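## Task

Same job with a different look: a 3D-printed bracket on the table still carries one or more ribbed support blocks under its overhangs, but here they are the same plastic and colour as the bracket. Remove every one and put each entirely inside the scrap tray's walls, with the bracket left on the table. Its single thin leg sits under one end of the top bar, and breaking it off fails the task. The 'finished part' reference shows the bracket without supports, so everything in it belongs to the bracket; the 'sliced job' reference is empty because it was not saved. At the end, let go and pull the grippers clear; a result the robot alone keeps in place does not count.

## Robot and tools

Robot: two arms, left_arm and right_arm, each ending in a parallel gripper. The fingers point along the gripper's own +z axis and close along its y axis. The reported hand position is the point between the finger pads, roughly 5 mm short of the fingertips. Cameras: cam_left_wrist and cam_right_wrist, each 672x504, mounted on the wrists.

Frame: results give each gripper's end_effector_position (metres) and end_effector_quat_wxyz in one shared scene frame. Its origin is on the tabletop midway between the arms, +z is up, +x runs out over the table, and left_arm sits toward +y. The names left/right do not refer to image sides. Printed positions can be somewhat off, more so at long reach.

Row layout (used by both motion tools): one flat list of 14 numbers, each in [-1, 1], always covering both arms even if one stays still: dx, dy, dz, rx, ry, rz, opening for left_arm, then the same seven for right_arm. The first six are an offset, not a pose: they are expressed in that gripper's own axes and counted from the gripper's pose in the most recent result that showed it (before any such result in the scene, or for later calls within one reply, from where the arm is when the action begins). Scale: 1.0 equals 0.6 m of travel or 180 degrees of turn; rx, ry, rz form a single rotation vector. Opening is absolute, not an offset: +1 is fully open (0.070 m), -1 is closed. Closing fully takes about a second or more. An arm meant to stay put should get zeros (or the offset back to where you want it); zeros mean return to the reference pose, not pause.

execute_actions(actions, pictures): actions is a list holding at most one item. An empty list just reports state. An item with "rows" (1 to 15 rows) and "steps" (1 to 15, default 15) runs that many 1/30 s steps; each row is used for one step and the last row repeats. Every row is measured from the same reference pose, not from the prior row. An item with only "steps" (up to 300) is a wait counted from the previous result. pictures is a boolean for including camera images.

move(target, speed): target is one 14-number row as above. Each gripper travels in a straight line toward its target; both paths finish together, lasting 0.5 to 10 s (cut off at 10 s). speed is the path top speed in m/s, 0.002 to 0.5, default 0.25; rotation is capped at twice that in rad/s. Openings are applied at the start. Paths ignore obstacles and the other arm; grippers can lag, wander or overshoot speed, notably near full arm extension. Faster contact and targets deeper past a contact mean harder impacts and pressing. The result adds a move: line with the ending (done, off_target, moving, held, fault), limits that acted (paced = pose clipped; held = a check blocked steps, after which the arm may jump fast), and each gripper's distance from its target.



Control limits: each step, the commanded pose is clipped to within 70 mm and 16 degrees of the measured pose; position wins over orientation when both cannot be met. After an action ends, an arm only finishes the last clipped pose, so check the result and send the remainder. The simulation keeps running between calls. A "Hand target" line shows where each gripper is being driven. A "pose unreachable" line or HELD markers mean a clearance check altered or blocked the command.

Gripping: grip_measured is the finger opening on the command scale (may be off by about 1 mm). To hold something, command about 0.04 below grip_measured; smaller gaps grip gently. Pads give about 20 N; a fast close can squeeze harder.

Avoid: knocking or placing anything off the table; arms colliding or pressing each other; heavy contact that trips a TORQUE FAULT (arm freezes 10 s); overheating from long holds (MOTOR HOT warning at 65 °C, arm drops at 80 °C); drops, slams and very hard pushes; bending or breaking the bracket's thin leg while prying supports. Loose objects may occasionally get nudged by outside disturbances. Joint ranges and load limits are listed per arm; wrist motors manage only about 4 N m including held weight.

Each tool is called after ">>>" by a JSON object that holds its "op" and its "data".

## Session

>>> {"op": "show_instructions", "data": {}}

>>> {"op": "execute_actions", "data": {"actions": []}}

Reference images for this scene: finished part, sliced job.

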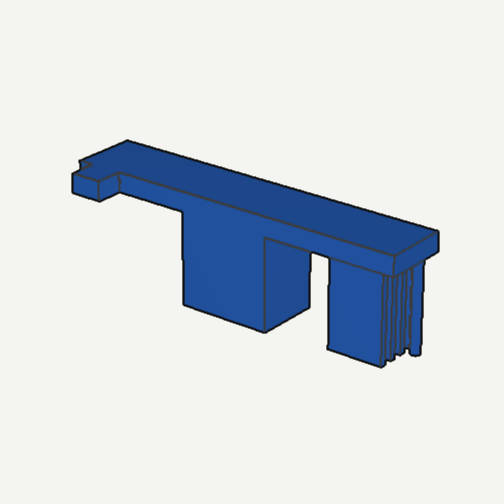

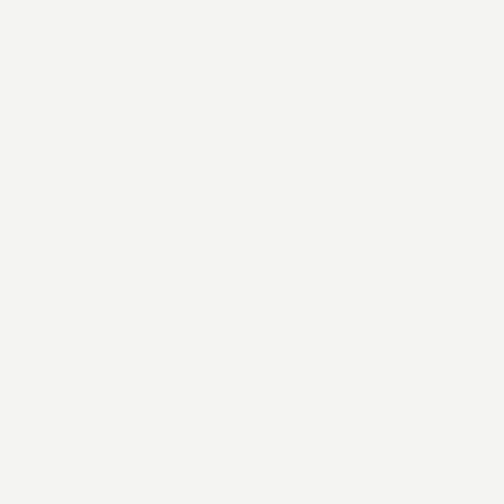

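Scene clock: 0.00 s of 8100.00 s.
left_arm: end_effector_position=(+0.4047, -0.1203, +0.1924) grip_measured=+1.00 end_effector_quat_wxyz=(+0.254, +0.193, +0.886, -0.338) | right_arm: end_effector_position=(+0.3713, -0.5891, +0.2148) grip_measured=+1.00 end_effector_quat_wxyz=(+0.383, +0.458, +0.756, +0.271)
Joint positions: left_arm=[-0.466  2.252 -2.145 -0.53   0.817  0.008  0.07 ] | right_arm=[-1.039  1.824 -1.459  1.027  0.907 -0.302  0.07 ]
Joint torques (N m, as the arm reports them, + toward a larger angle): no reading
Motor temperatures (°C, as the motors report them): left_arm=[26 26 27 31 28 27] | right_arm=[26 30 28 26 28 29]
Hand target (left_arm): +0.405, -0.120, +0.192; +0.254, +0.193, +0.886, -0.338
Hand target (right_arm): +0.371, -0.589, +0.215; +0.383, +0.458, +0.756, +0.271

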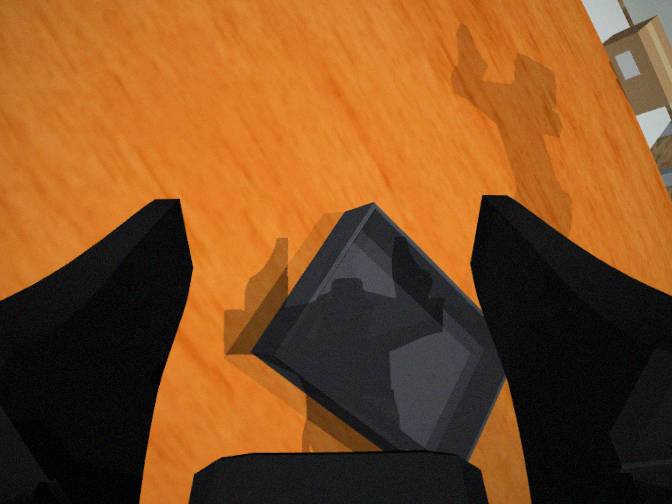

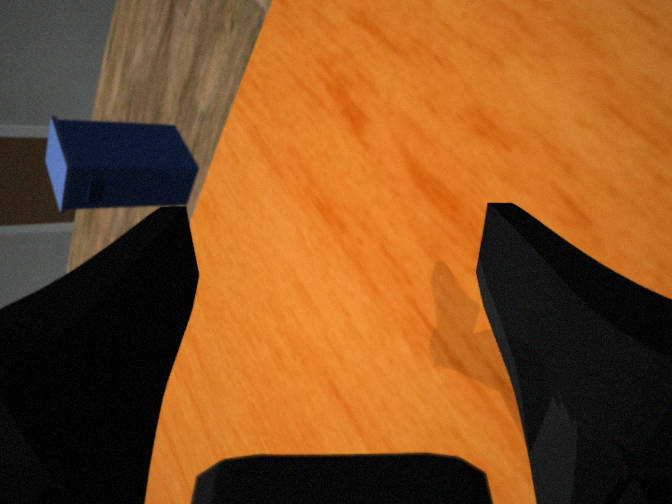

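>>> {"op": "move", "data": {"target": [0.195,-0.028,-0.435,-0.249,-0.016,-0.054,1,0.552,0.303,-0.167,0.082,0.093,-0.349,1], "speed": 0.4}}

Scene clock: 3.43 s of 8100.00 s.
left_arm: end_effector_position=(+0.2188, +0.0708, +0.2980) grip_measured=+1.00 end_effector_quat_wxyz=(+0.342, +0.022, +0.936, -0.077) | right_arm: end_effector_position=(+0.2804, -0.2179, +0.3055) grip_measured=+1.00 end_effector_quat_wxyz=(+0.311, +0.001, +0.950, +0.021)
Joint positions: left_arm=[-0.892  1.385 -1.442  0.535  1.229 -1.073  0.07 ] | right_arm=[ 0.338  1.342 -1.479 -0.266  1.217  0.516  0.07 ]
Joint torques (N m, as the arm reports them, + toward a larger angle): left_arm=[ 0.45 -2.78 -4.63  0.25 -0.32  0.23] | right_arm=[ 0.22 -4.69 -5.11 -0.02 -0.26 -0.15]
Motor temperatures (°C, as the motors report them): left_arm=[26 26 27 31 28 27] | right_arm=[26 30 29 26 28 29]
Hand target (left_arm): +0.219, +0.071, +0.299; +0.342, +0.022, +0.936, -0.077
Hand target (right_arm): +0.280, -0.218, +0.306; +0.312, +0.001, +0.950, +0.021
Off the commanded pose (left_arm): 0.003 m, 11 deg.
Off the commanded pose (right_arm): 0.006 m, 3 deg.
joint sent to its limit (left arm) — the command would take joint 5 (wrist pitch) past its upper limit, so that joint was sent only as far as its limit.
joint sent to its limit (right arm) — the command would take joint 5 (wrist pitch) past its upper limit, so that joint was sent only as far as its limit.
move: off_target (left_arm, right_arm)

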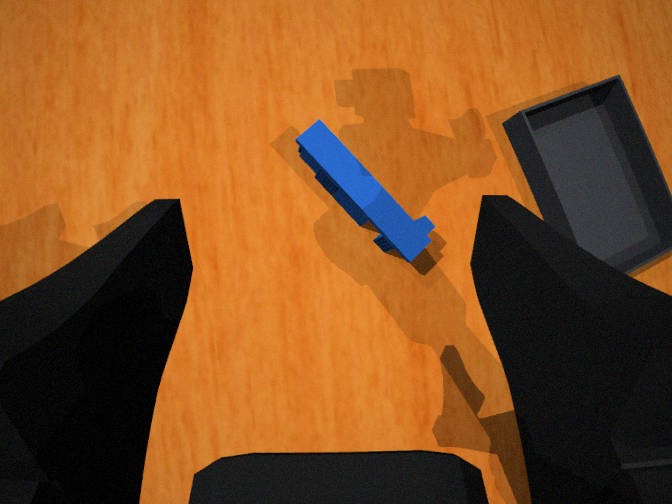

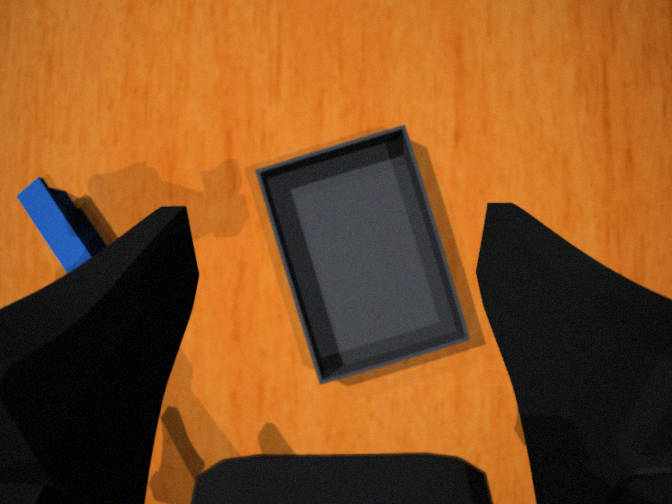

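>>> {"op": "move", "data": {"target": [0.172,-0.047,0.37,-0.122,0.198,-0.216,0.5,0.316,0.26,-0.352,-0.45,-0.225,-0.235,0.3], "speed": 0.4}}

Scene clock: 8.27 s of 8100.00 s.
left_arm: end_effector_position=(+0.2771, +0.0025, +0.0699) grip_measured=+0.50 end_effector_quat_wxyz=(+0.006, -0.321, +0.947, -0.022) | right_arm: end_effector_position=(+0.0015, -0.0690, +0.3730) grip_measured=+0.30 end_effector_quat_wxyz=(+0.503, -0.490, +0.503, +0.504)
Joint positions: left_arm=[-0.598  2.119 -1.735 -0.011  1.229 -1.421  0.053] | right_arm=[ 0.637  0.677 -0.662  1.514  0.764 -1.466  0.045]
Joint torques (N m, as the arm reports them, + toward a larger angle): left_arm=[-0.25 -8.46 -4.22  0.11  0.29  0.07] | right_arm=[ 1.11  2.58 -5.29  0.76 -0.03 -0.07]
Motor temperatures (°C, as the motors report them): left_arm=[26 26 27 31 28 27] | right_arm=[26 30 29 26 28 29]
Hand target (left_arm): +0.277, +0.003, +0.070; +0.006, -0.321, +0.947, -0.022
Hand target (right_arm): +0.001, -0.069, +0.373; +0.503, -0.490, +0.503, +0.504
Off the commanded pose (left_arm): 0.005 m, 3 deg.
Off the commanded pose (right_arm): 0.004 m, 1 deg.
joint sent to its limit (left arm) — the command would take joint 5 (wrist pitch) past its upper limit, so that joint was sent only as far as its limit.
move: off_target (left_arm, right_arm)

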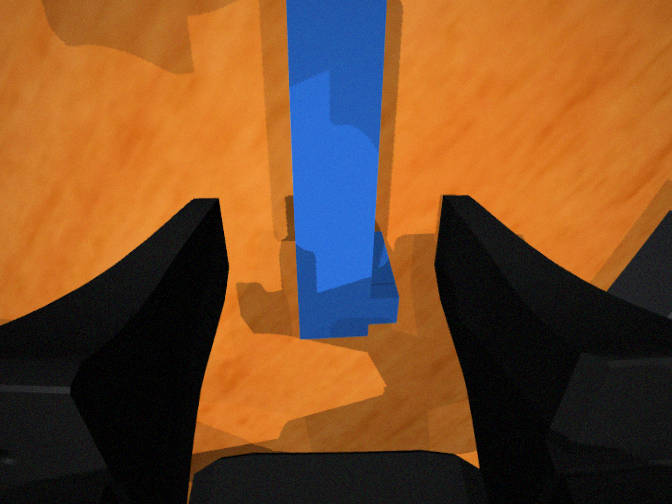

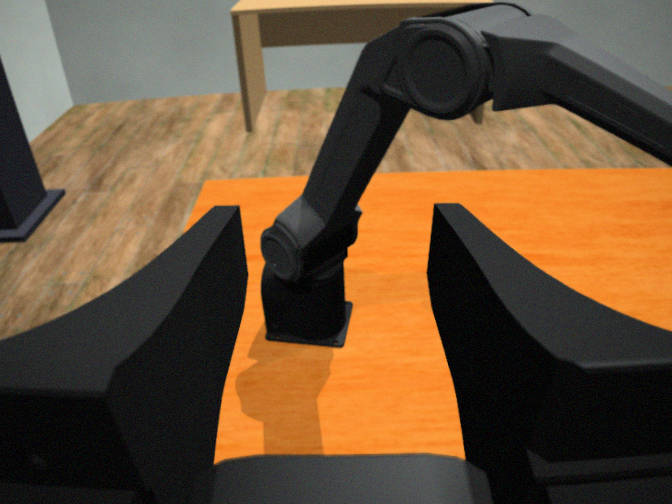

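>>> {"op": "move", "data": {"target": [-0.005,-0.002,0.063,-0.013,0,0,0.3,0,0,0,0,0,0,0.3], "speed": 0.1}}

>>> {"op": "move", "data": {"target": [0,0,0,0,0,0,-0.55,0,0,0,0,0,0,0.3]}}

>>> {"op": "move", "data": {"target": [0,0.1,-0.1,0,0,0.2,-0.55,0,0,0,0,0,0,0.3], "speed": 0.2}}

Scene clock: 10.03 s of 8100.00 s.
left_arm: end_effector_position=(+0.2809, +0.0019, +0.0315) grip_measured=+0.30 end_effector_quat_wxyz=(-0.002, -0.321, +0.947, -0.002) | right_arm: end_effector_position=(+0.0014, -0.0690, +0.3731) grip_measured=+0.30 end_effector_quat_wxyz=(+0.503, -0.490, +0.503, +0.504)
Joint positions: left_arm=[-0.596  2.206 -1.732 -0.005  1.182 -1.419  0.045] | right_arm=[ 0.638  0.677 -0.662  1.514  0.764 -1.466  0.046]
Joint torques (N m, as the arm reports them, + toward a larger angle): left_arm=[ 0.5  -8.83 -4.52  0.13 -0.02  0.31] | right_arm=[ 0.52  2.24 -5.3   0.61  0.09  0.18]
Motor temperatures (°C, as the motors report them): left_arm=[26 26 27 31 28 27] | right_arm=[26 30 29 26 28 29]
Hand target (left_arm): +0.281, +0.002, +0.032; -0.001, -0.321, +0.947, -0.003
Hand target (right_arm): +0.001, -0.069, +0.373; +0.503, -0.490, +0.503, +0.504
Off the commanded pose (left_arm): 0.001 m, 0 deg.
Off the commanded pose (right_arm): 0.000 m, 0 deg.
move: done

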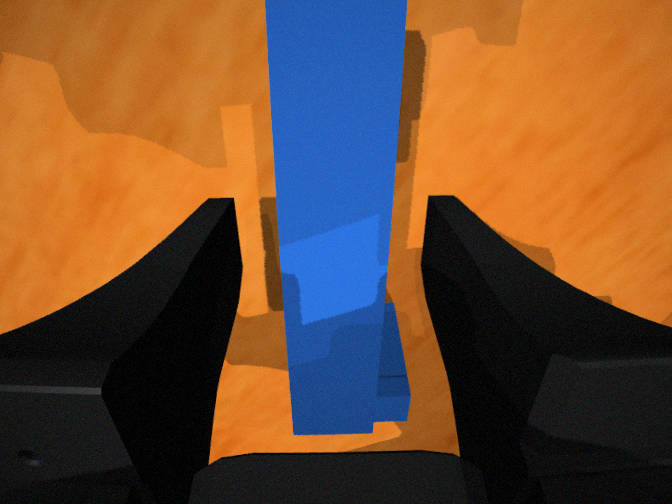

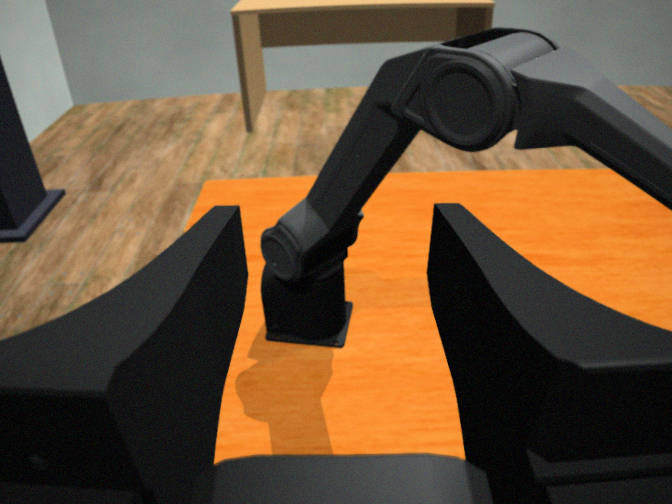

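Scene clock: 10.57 s of 8100.00 s.
left_arm: end_effector_position=(+0.2809, +0.0019, +0.0315) grip_measured=-0.29 end_effector_quat_wxyz=(-0.002, -0.321, +0.947, -0.002) | right_arm: end_effector_position=(+0.0014, -0.0690, +0.3731) grip_measured=+0.30 end_effector_quat_wxyz=(+0.503, -0.490, +0.503, +0.504)
Joint positions: left_arm=[-0.596  2.206 -1.732 -0.005  1.182 -1.419  0.025] | right_arm=[ 0.638  0.677 -0.662  1.514  0.764 -1.466  0.046]
Joint torques (N m, as the arm reports them, + toward a larger angle): left_arm=[ 0.59 -8.38 -3.81  0.11 -0.09  0.29] | right_arm=[ 0.83  2.22 -5.29  0.67  0.05  0.11]
Motor temperatures (°C, as the motors report them): left_arm=[26 26 27 31 28 27] | right_arm=[26 30 29 26 28 29]
Hand target (left_arm): +0.281, +0.002, +0.032; -0.002, -0.321, +0.947, -0.002
Hand target (right_arm): +0.001, -0.069, +0.373; +0.503, -0.490, +0.503, +0.504
Off the commanded pose (left_arm): 0.000 m, 0 deg.
Off the commanded pose (right_arm): 0.000 m, 0 deg.
move: done

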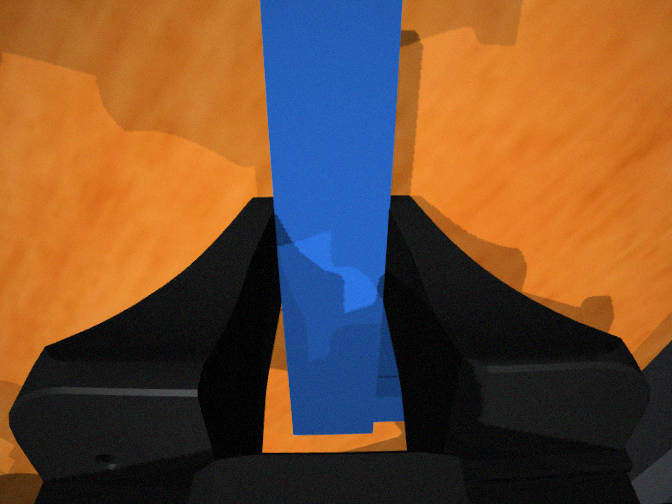

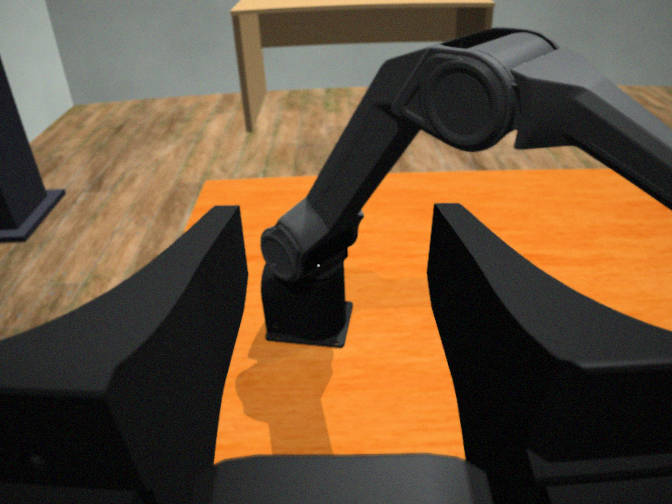

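Scene clock: 12.43 s of 8100.00 s.
left_arm: end_effector_position=(+0.2435, +0.0505, +0.0905) grip_measured=-0.29 end_effector_quat_wxyz=(+0.000, -0.012, +1.000, -0.003) | right_arm: end_effector_position=(+0.0014, -0.0690, +0.3731) grip_measured=+0.30 end_effector_quat_wxyz=(+0.503, -0.490, +0.503, +0.504)
Joint positions: left_arm=[-0.572  1.925 -1.5   -0.004  1.229 -0.767  0.025] | right_arm=[ 0.638  0.677 -0.662  1.514  0.764 -1.466  0.045]
Joint torques (N m, as the arm reports them, + toward a larger angle): left_arm=[ 0.54 -6.21 -3.08 -0.21  0.1  -0.2 ] | right_arm=[ 0.85  2.24 -5.29  0.66  0.05  0.11]
Motor temperatures (°C, as the motors report them): left_arm=[26 27 27 31 28 27] | right_arm=[26 30 29 26 28 29]
Hand target (left_arm): +0.243, +0.050, +0.090; -0.000, -0.012, +1.000, -0.003
Hand target (right_arm): +0.001, -0.069, +0.373; +0.503, -0.490, +0.503, +0.504
Off the commanded pose (left_arm): 0.002 m, 0 deg.
Off the commanded pose (right_arm): 0.000 m, 0 deg.
joint sent to its limit (left arm) — the command would take joint 5 (wrist pitch) past its upper limit, so that joint was sent only as far as its limit.
move: done

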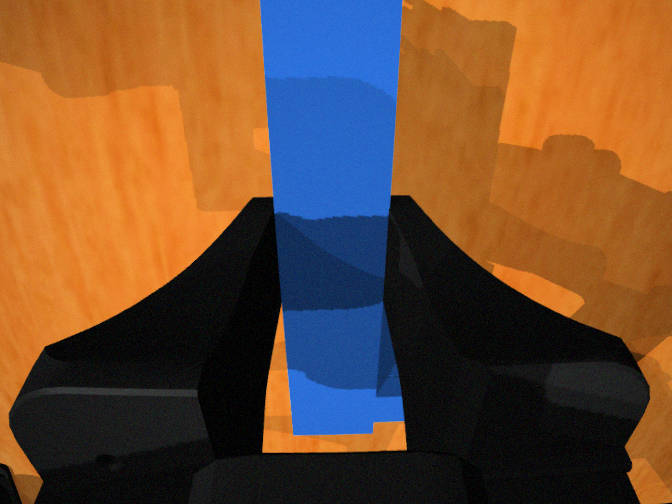

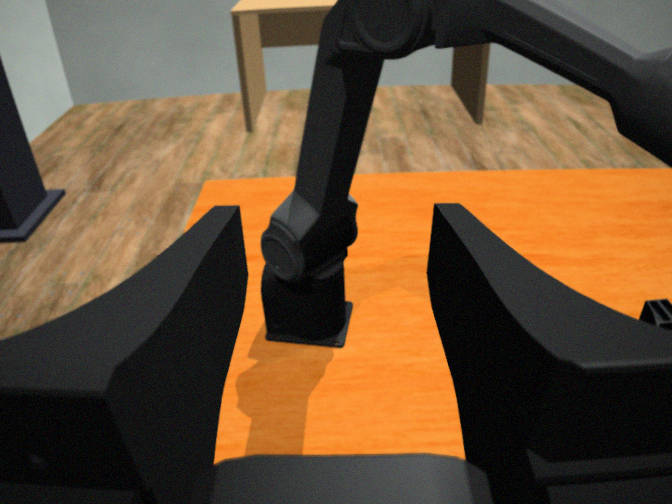

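>>> {"op": "move", "data": {"target": [0.406,0.01,-0.47,0.39,-0.381,0.39,-0.55,-0.08,0,0,0,0,0,0.3], "speed": 0.35}}

Scene clock: 16.43 s of 8100.00 s.
left_arm: end_effector_position=(-0.0030, +0.0496, +0.3672) grip_measured=-0.29 end_effector_quat_wxyz=(+0.522, +0.486, +0.522, -0.468) | right_arm: end_effector_position=(+0.0018, -0.0694, +0.4212) grip_measured=+0.30 end_effector_quat_wxyz=(+0.503, -0.490, +0.503, +0.504)
Joint positions: left_arm=[-1.102  0.622 -0.656 -0.986  0.248  0.995  0.025] | right_arm=[ 0.624  0.723 -0.869  1.359  0.799 -1.244  0.045]
Joint torques (N m, as the arm reports them, + toward a larger angle): left_arm=[ 0.88  1.84 -5.37 -0.55 -0.4   0.52] | right_arm=[ 0.28  2.68 -6.68  0.64 -0.03  0.18]
Motor temperatures (°C, as the motors report them): left_arm=[26 27 27 31 28 27] | right_arm=[26 30 29 26 28 29]
Hand target (left_arm): -0.003, +0.049, +0.367; +0.521, +0.487, +0.521, -0.468
Hand target (right_arm): +0.002, -0.069, +0.421; +0.503, -0.490, +0.503, +0.504
Off the commanded pose (left_arm): 0.007 m, 5 deg.
Off the commanded pose (right_arm): 0.000 m, 0 deg.
move: off_target (left_arm)

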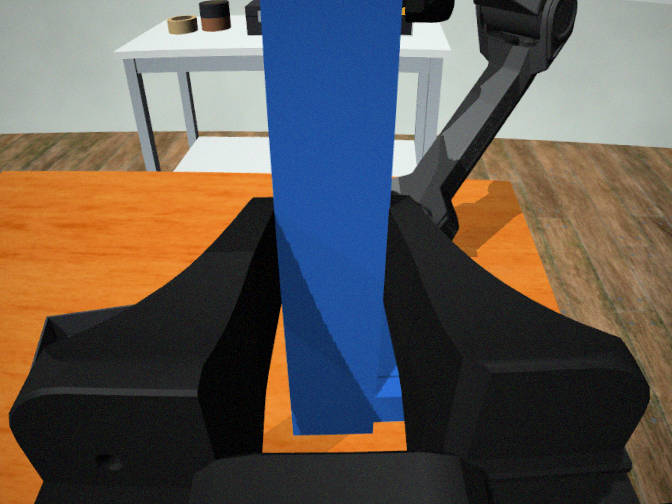

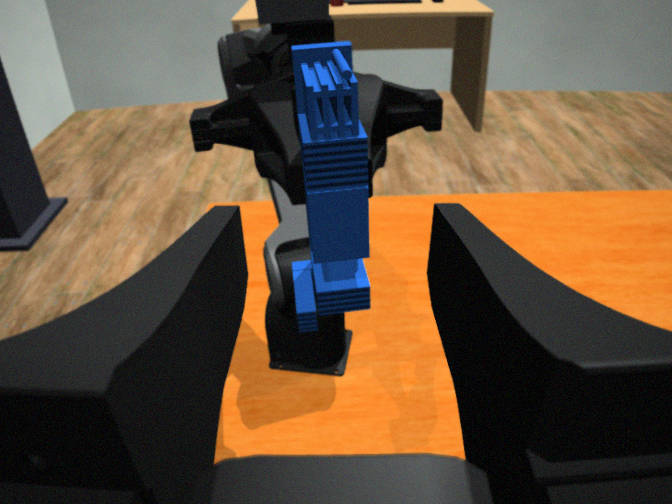

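>>> {"op": "move", "data": {"target": [-0.033,0,0.05,0.028,-0.005,-0.006,-0.55,0,0,0.07,0.004,0,0.005,0.3], "speed": 0.12}}

Scene clock: 18.10 s of 8100.00 s.
left_arm: end_effector_position=(-0.0005, +0.0200, +0.3883) grip_measured=-0.29 end_effector_quat_wxyz=(+0.501, +0.499, +0.499, -0.501) | right_arm: end_effector_position=(+0.0037, -0.0277, +0.4218) grip_measured=+0.30 end_effector_quat_wxyz=(+0.501, -0.480, +0.511, +0.507)
Joint positions: left_arm=[-0.924  0.777 -0.758 -1.446  0.478  1.428  0.025] | right_arm=[ 0.98   0.847 -0.905  1.284  0.426 -1.213  0.045]
Joint torques (N m, as the arm reports them, + toward a larger angle): left_arm=[ 0.06  0.89 -3.67 -0.44 -0.17  0.01] | right_arm=[ 1.1  -0.65 -7.55  0.52 -0.13 -0.08]
Motor temperatures (°C, as the motors report them): left_arm=[26 27 27 31 28 27] | right_arm=[26 30 29 26 28 29]
Hand target (left_arm): -0.000, +0.020, +0.388; +0.500, +0.499, +0.500, -0.501
Hand target (right_arm): +0.004, -0.028, +0.422; +0.501, -0.480, +0.511, +0.507
Off the commanded pose (left_arm): 0.002 m, 0 deg.
Off the commanded pose (right_arm): 0.001 m, 0 deg.
move: done

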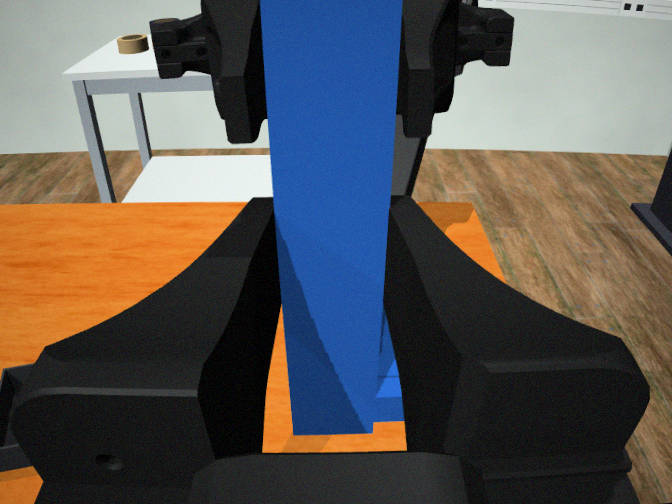

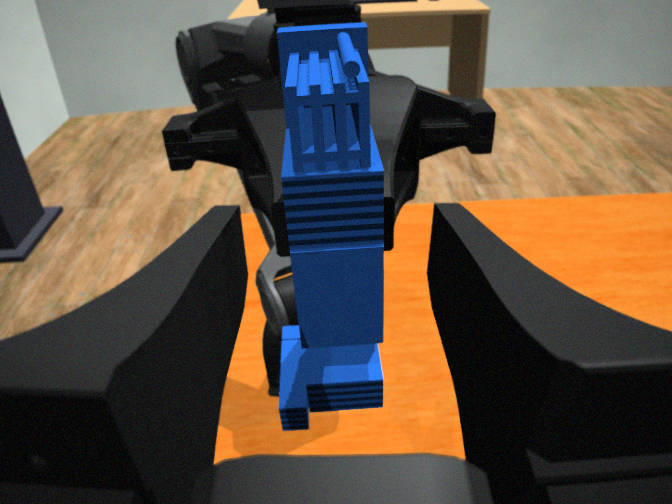

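>>> {"op": "move", "data": {"target": [0,0,0.015,0,0,0,-0.55,-0.007,0.002,0.027,-0.009,0,-0.013,0.3], "speed": 0.06}}

>>> {"op": "move", "data": {"target": [0,0,0,0,0,0,-0.55,0,0,0,0,0,0,-0.55]}}

>>> {"op": "move", "data": {"target": [0,0,0,0,0,0,-0.55,0,-0.003,-0.001,-0.03,0,0,-0.55], "speed": 0.05}}

Scene clock: 19.93 s of 8100.00 s.
left_arm: end_effector_position=(-0.0004, +0.0109, +0.3882) grip_measured=-0.29 end_effector_quat_wxyz=(+0.501, +0.499, +0.499, -0.501) | right_arm: end_effector_position=(+0.0032, -0.0113, +0.4262) grip_measured=+0.30 end_effector_quat_wxyz=(+0.504, -0.498, +0.494, +0.504)
Joint positions: left_arm=[-0.975  0.809 -0.768 -1.477  0.425  1.466  0.025] | right_arm=[ 0.996  0.913 -0.949  1.342  0.432 -1.317  0.046]
Joint torques (N m, as the arm reports them, + toward a larger angle): left_arm=[ 0.13  0.14 -5.49 -0.48 -0.11  0.11] | right_arm=[ 1.54 -0.16 -6.73  0.47  0.02  0.21]
Motor temperatures (°C, as the motors report them): left_arm=[26 26 27 31 28 27] | right_arm=[26 30 29 26 28 29]
Hand target (left_arm): -0.001, +0.011, +0.388; +0.501, +0.499, +0.499, -0.501
Hand target (right_arm): +0.003, -0.011, +0.426; +0.504, -0.498, +0.494, +0.504
Off the commanded pose (left_arm): 0.000 m, 0 deg.
Off the commanded pose (right_arm): 0.000 m, 0 deg.
move: done

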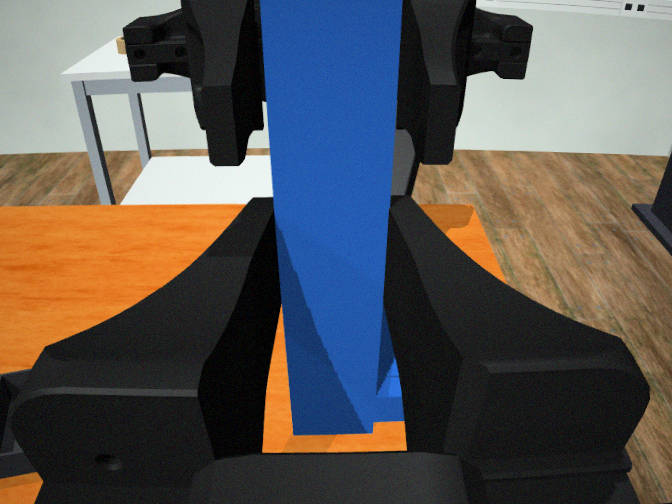

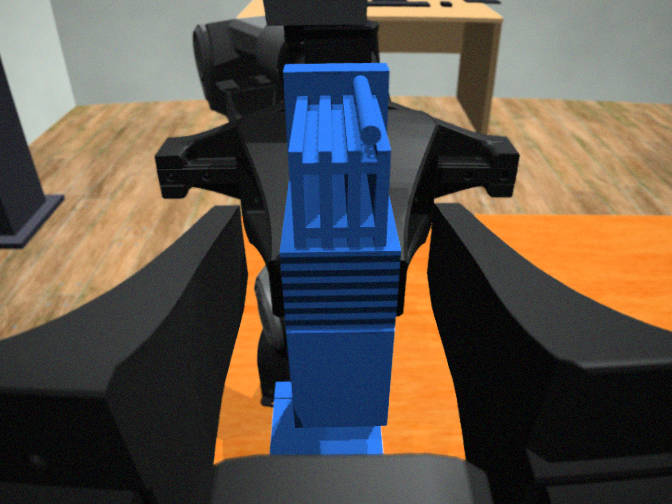

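Scene clock: 20.47 s of 8100.00 s.
left_arm: end_effector_position=(-0.0006, +0.0108, +0.3882) grip_measured=-0.29 end_effector_quat_wxyz=(+0.501, +0.499, +0.499, -0.501) | right_arm: end_effector_position=(+0.0032, -0.0112, +0.4263) grip_measured=-0.29 end_effector_quat_wxyz=(+0.504, -0.498, +0.494, +0.504)
Joint positions: left_arm=[-0.975  0.81  -0.768 -1.477  0.426  1.466  0.025] | right_arm=[ 0.996  0.914 -0.949  1.342  0.432 -1.317  0.025]
Joint torques (N m, as the arm reports them, + toward a larger angle): left_arm=[ 0.35  0.12 -5.34 -0.51 -0.43  0.17] | right_arm=[ 1.58 -0.05 -6.78  0.5   0.1   0.1 ]
Motor temperatures (°C, as the motors report them): left_arm=[26 26 27 31 28 27] | right_arm=[26 30 29 26 28 29]
Hand target (left_arm): -0.000, +0.011, +0.388; +0.501, +0.499, +0.499, -0.501
Hand target (right_arm): +0.003, -0.011, +0.426; +0.504, -0.498, +0.494, +0.504
Off the commanded pose (left_arm): 0.000 m, 0 deg.
Off the commanded pose (right_arm): 0.000 m, 0 deg.
move: done

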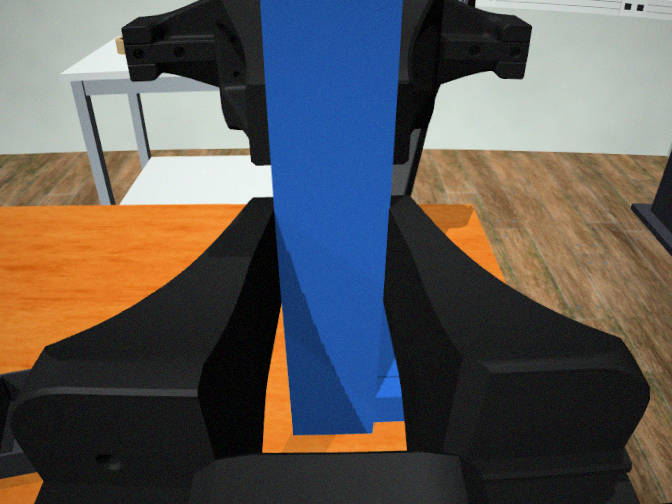

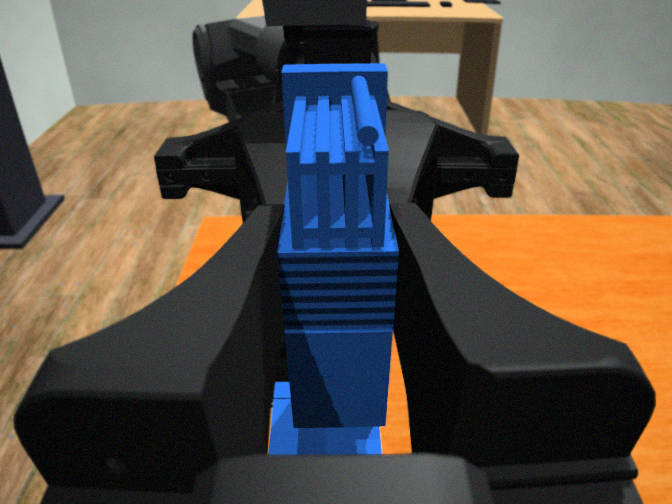

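Scene clock: 21.63 s of 8100.00 s.
left_arm: end_effector_position=(-0.0002, +0.0108, +0.3883) grip_measured=-0.29 end_effector_quat_wxyz=(+0.501, +0.499, +0.500, -0.500) | right_arm: end_effector_position=(+0.0043, -0.0114, +0.4259) grip_measured=-0.29 end_effector_quat_wxyz=(+0.481, -0.522, +0.469, +0.526)
Joint positions: left_arm=[-0.974  0.81  -0.768 -1.477  0.424  1.466  0.025] | right_arm=[ 0.823  0.955 -0.968  1.473  0.692 -1.441  0.025]
Joint torques (N m, as the arm reports them, + toward a larger angle): left_arm=[-0.63  0.09 -5.47 -0.51  0.98  0.15] | right_arm=[ 0.65  0.69 -7.44  0.6  -0.27 -0.08]
Motor temperatures (°C, as the motors report them): left_arm=[26 26 27 31 28 27] | right_arm=[26 30 29 26 28 29]
Hand target (left_arm): -0.001, +0.011, +0.388; +0.501, +0.499, +0.499, -0.501
Hand target (right_arm): +0.005, -0.011, +0.426; -0.481, +0.522, -0.469, -0.525
Off the commanded pose (left_arm): 0.000 m, 0 deg.
Off the commanded pose (right_arm): 0.001 m, 0 deg.
move: done

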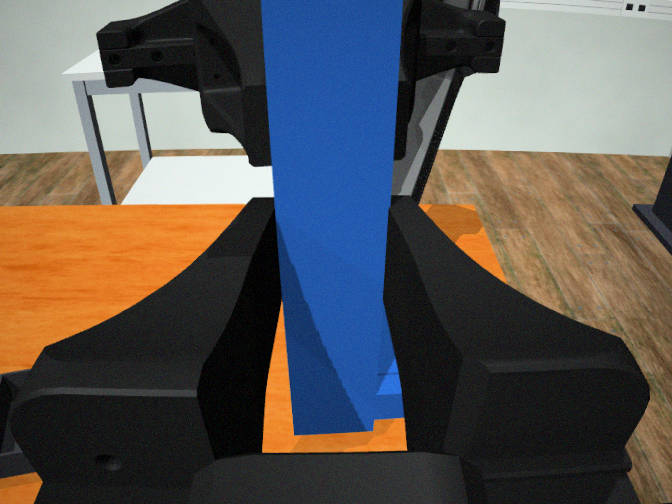

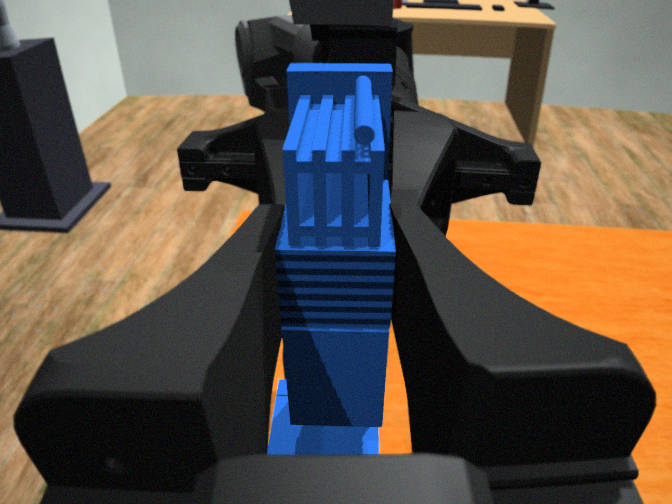

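Not yet broken; more.

>>> {"op": "move", "data": {"target": [0,0,0,0,0,0,-0.55,0,-0.005,-0.001,-0.03,0,0,-0.55], "speed": 0.05}}

Scene clock: 23.20 s of 8100.00 s.
left_arm: end_effector_position=(+0.0001, +0.0109, +0.3884) grip_measured=-0.27 end_effector_quat_wxyz=(+0.502, +0.498, +0.500, -0.500) | right_arm: end_effector_position=(+0.0067, -0.0115, +0.4256) grip_measured=-0.29 end_effector_quat_wxyz=(+0.455, -0.546, +0.443, +0.546)
Joint positions: left_arm=[-0.974  0.809 -0.768 -1.477  0.423  1.466  0.025] | right_arm=[ 0.689  1.015 -0.999  1.532  0.919 -1.504  0.025]
Joint torques (N m, as the arm reports them, + toward a larger angle): left_arm=[-1.73  0.35 -5.23 -0.48  1.56  0.13] | right_arm=[-0.68  2.48 -7.07  0.77 -1.13 -0.24]
Motor temperatures (°C, as the motors report them): left_arm=[26 26 27 31 28 27] | right_arm=[26 30 29 26 28 29]
Hand target (left_arm): -0.000, +0.011, +0.388; +0.501, +0.499, +0.500, -0.500
Hand target (right_arm): +0.007, -0.011, +0.425; -0.456, +0.546, -0.443, -0.546
Off the commanded pose (left_arm): 0.000 m, 0 deg.
Off the commanded pose (right_arm): 0.001 m, 0 deg.
move: done

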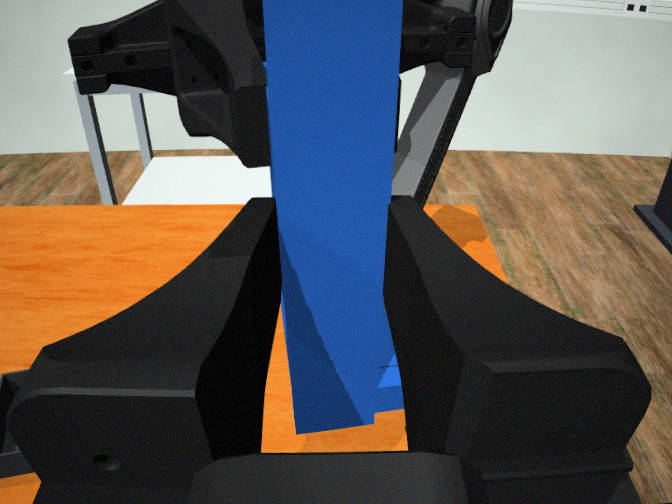

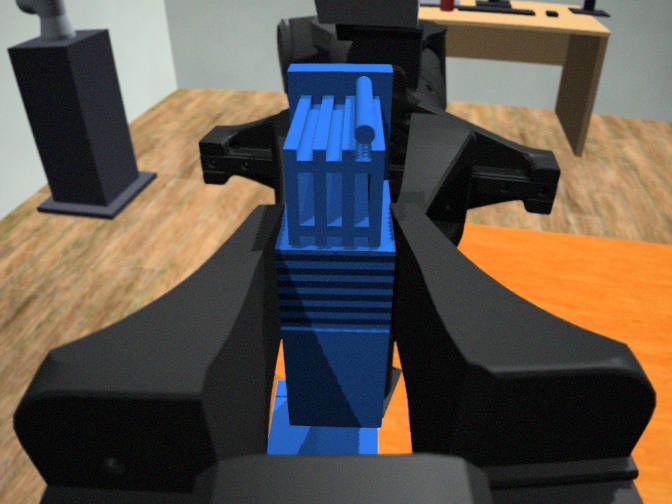

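>>> {"op": "move", "data": {"target": [0,0,0,0,0,0,-0.55,0,0.005,0.001,0.06,0,0,-0.55], "speed": 0.1}}

>>> {"op": "move", "data": {"target": [0.004,0,0.024,0,0,0,-0.1,0,0,0,0,0,0,-0.55], "speed": 0.015}}

>>> {"op": "move", "data": {"target": [0,0,0,0,0,0,-0.55,0,0,0,0,0,0,-0.55]}}

>>> {"op": "move", "data": {"target": [0,0,0,0,0,0,-0.55,0,-0.008,-0.001,-0.04,0,0,-0.55], "speed": 0.05}}

Scene clock: 26.00 s of 8100.00 s.
left_arm: end_effector_position=(-0.0004, +0.0107, +0.3881) grip_measured=-0.29 end_effector_quat_wxyz=(+0.501, +0.499, +0.499, -0.501) | right_arm: end_effector_position=(+0.0049, -0.0121, +0.4260) grip_measured=-0.29 end_effector_quat_wxyz=(+0.504, -0.498, +0.494, +0.504)
Joint positions: left_arm=[-0.975  0.81  -0.768 -1.477  0.425  1.466  0.025] | right_arm=[ 0.976  0.913 -0.948  1.354  0.451 -1.327  0.025]
Joint torques (N m, as the arm reports them, + toward a larger angle): left_arm=[-1.38 -0.76 -4.81 -0.52  0.72  0.16] | right_arm=[-0.9  -0.57 -6.54  0.26 -0.93 -0.11]
Motor temperatures (°C, as the motors report them): left_arm=[26 26 27 31 29 27] | right_arm=[26 30 29 26 29 29]
Hand target (left_arm): +0.000, +0.011, +0.388; +0.502, +0.498, +0.500, -0.500
Hand target (right_arm): +0.004, -0.012, +0.427; +0.504, -0.498, +0.493, +0.505
Off the commanded pose (left_arm): 0.001 m, 0 deg.
Off the commanded pose (right_arm): 0.001 m, 0 deg.
move: done

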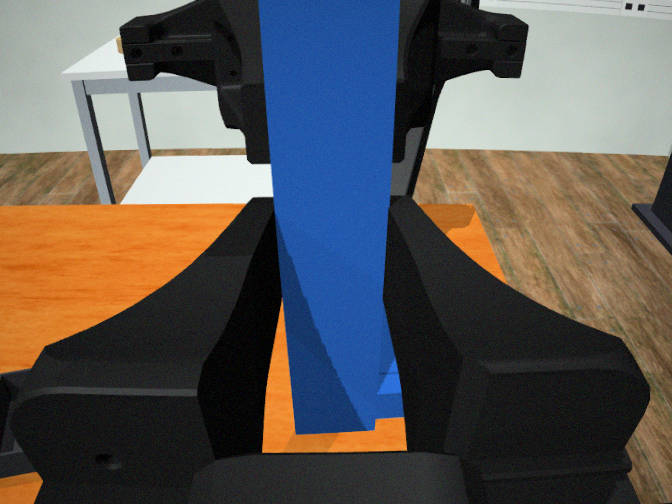

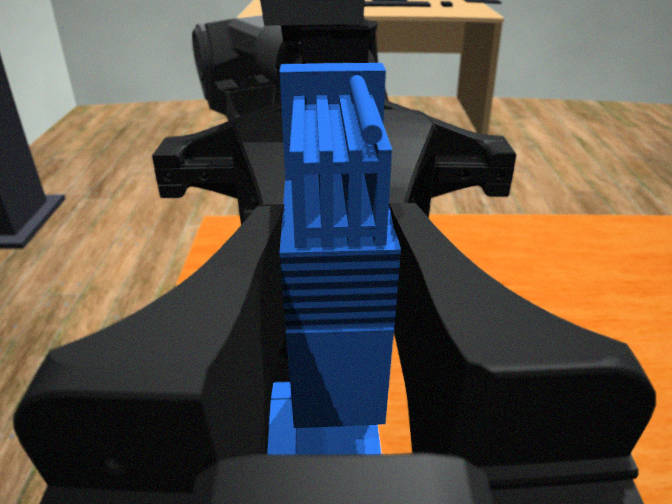

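Scene clock: 27.20 s of 8100.00 s.
left_arm: end_effector_position=(-0.0005, -0.0038, +0.3861) grip_measured=-0.10 end_effector_quat_wxyz=(+0.501, +0.499, +0.499, -0.501) | right_arm: end_effector_position=(+0.0050, -0.0121, +0.4259) grip_measured=-0.29 end_effector_quat_wxyz=(+0.504, -0.498, +0.494, +0.504)
Joint positions: left_arm=[-1.037  0.862 -0.778 -1.572  0.361  1.572  0.032] | right_arm=[ 0.976  0.913 -0.948  1.354  0.452 -1.327  0.025]
Joint torques (N m, as the arm reports them, + toward a larger angle): left_arm=[-0.05  0.08 -5.16 -0.4  -0.09  0.1 ] | right_arm=[ 1.9  -0.19 -6.3   0.62  0.02  0.03]
Motor temperatures (°C, as the motors report them): left_arm=[26 26 27 31 29 27] | right_arm=[26 30 29 26 29 29]
Hand target (left_arm): -0.001, -0.004, +0.386; +0.501, +0.499, +0.499, -0.501
Hand target (right_arm): +0.005, -0.012, +0.426; +0.504, -0.498, +0.494, +0.504
Off the commanded pose (left_arm): 0.000 m, 0 deg.
Off the commanded pose (right_arm): 0.000 m, 0 deg.
move: done

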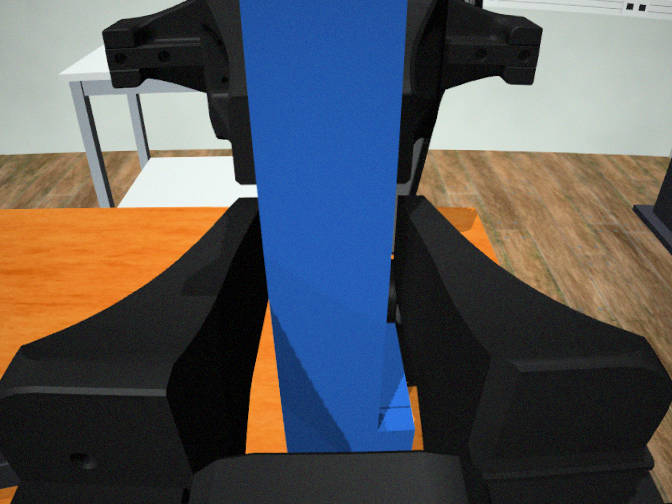

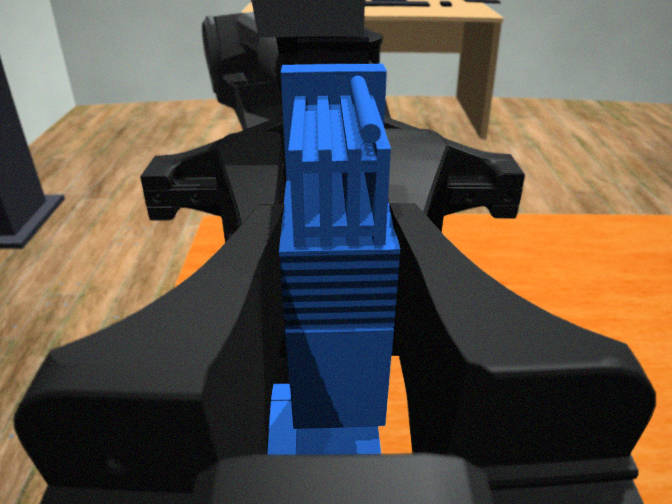

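Scene clock: 27.70 s of 8100.00 s.
left_arm: end_effector_position=(+0.0000, -0.0039, +0.3861) grip_measured=-0.29 end_effector_quat_wxyz=(+0.502, +0.499, +0.500, -0.500) | right_arm: end_effector_position=(+0.0045, -0.0121, +0.4259) grip_measured=-0.29 end_effector_quat_wxyz=(+0.503, -0.498, +0.494, +0.505)
Joint positions: left_arm=[-1.037  0.862 -0.778 -1.572  0.359  1.572  0.025] | right_arm=[ 0.977  0.913 -0.948  1.355  0.453 -1.327  0.025]
Joint torques (N m, as the arm reports them, + toward a larger angle): left_arm=[-0.43 -0.08 -5.23 -0.4   1.02  0.15] | right_arm=[ 0.5  -0.19 -6.24  0.36 -0.74  0.01]
Motor temperatures (°C, as the motors report them): left_arm=[26 26 27 31 29 27] | right_arm=[26 30 29 26 29 29]
Hand target (left_arm): -0.000, -0.004, +0.386; +0.501, +0.499, +0.499, -0.501
Hand target (right_arm): +0.005, -0.012, +0.426; +0.504, -0.498, +0.494, +0.504
Off the commanded pose (left_arm): 0.001 m, 0 deg.
Off the commanded pose (right_arm): 0.001 m, 0 deg.
move: done

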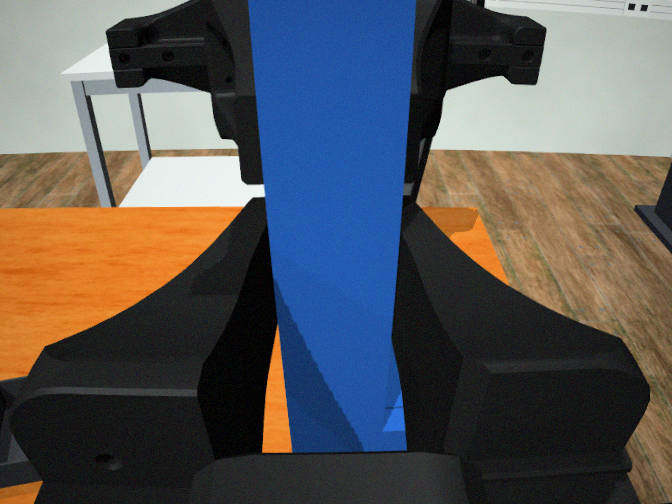

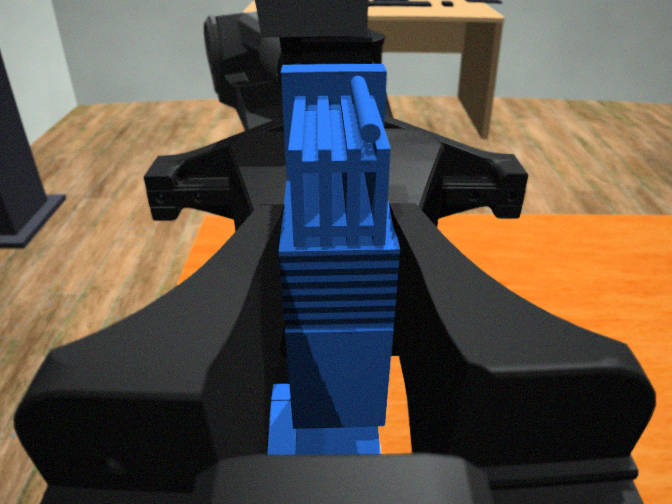

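Scene clock: 29.20 s of 8100.00 s.
left_arm: end_effector_position=(+0.0020, -0.0039, +0.3861) grip_measured=-0.27 end_effector_quat_wxyz=(+0.503, +0.497, +0.502, -0.498) | right_arm: end_effector_position=(+0.0079, -0.0122, +0.4253) grip_measured=-0.29 end_effector_quat_wxyz=(+0.471, -0.531, +0.460, +0.533)
Joint positions: left_arm=[-1.035  0.863 -0.778 -1.573  0.353  1.572  0.026] | right_arm=[ 0.746  0.979 -0.978  1.505  0.802 -1.473  0.025]
Joint torques (N m, as the arm reports them, + toward a larger angle): left_arm=[-5.21 -2.06 -4.81 -0.23  3.97  0.14] | right_arm=[-4.88  2.28 -8.24  0.65 -2.57 -0.32]
Motor temperatures (°C, as the motors report them): left_arm=[26 26 28 31 29 27] | right_arm=[26 30 29 26 29 29]
Hand target (left_arm): +0.000, -0.004, +0.386; +0.502, +0.499, +0.500, -0.500
Hand target (right_arm): +0.009, -0.012, +0.425; -0.472, +0.531, -0.461, -0.533
Off the commanded pose (left_arm): 0.002 m, 0 deg.
Off the commanded pose (right_arm): 0.002 m, 0 deg.
move: done

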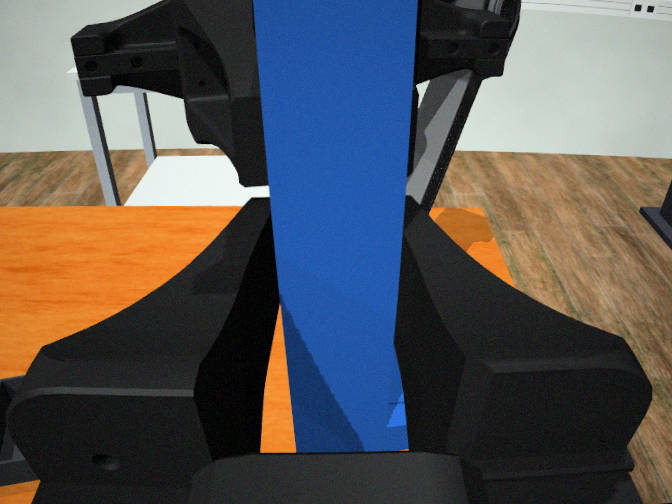

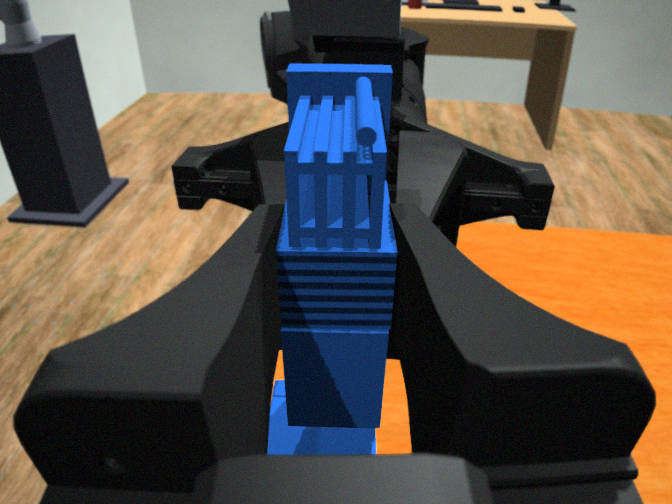

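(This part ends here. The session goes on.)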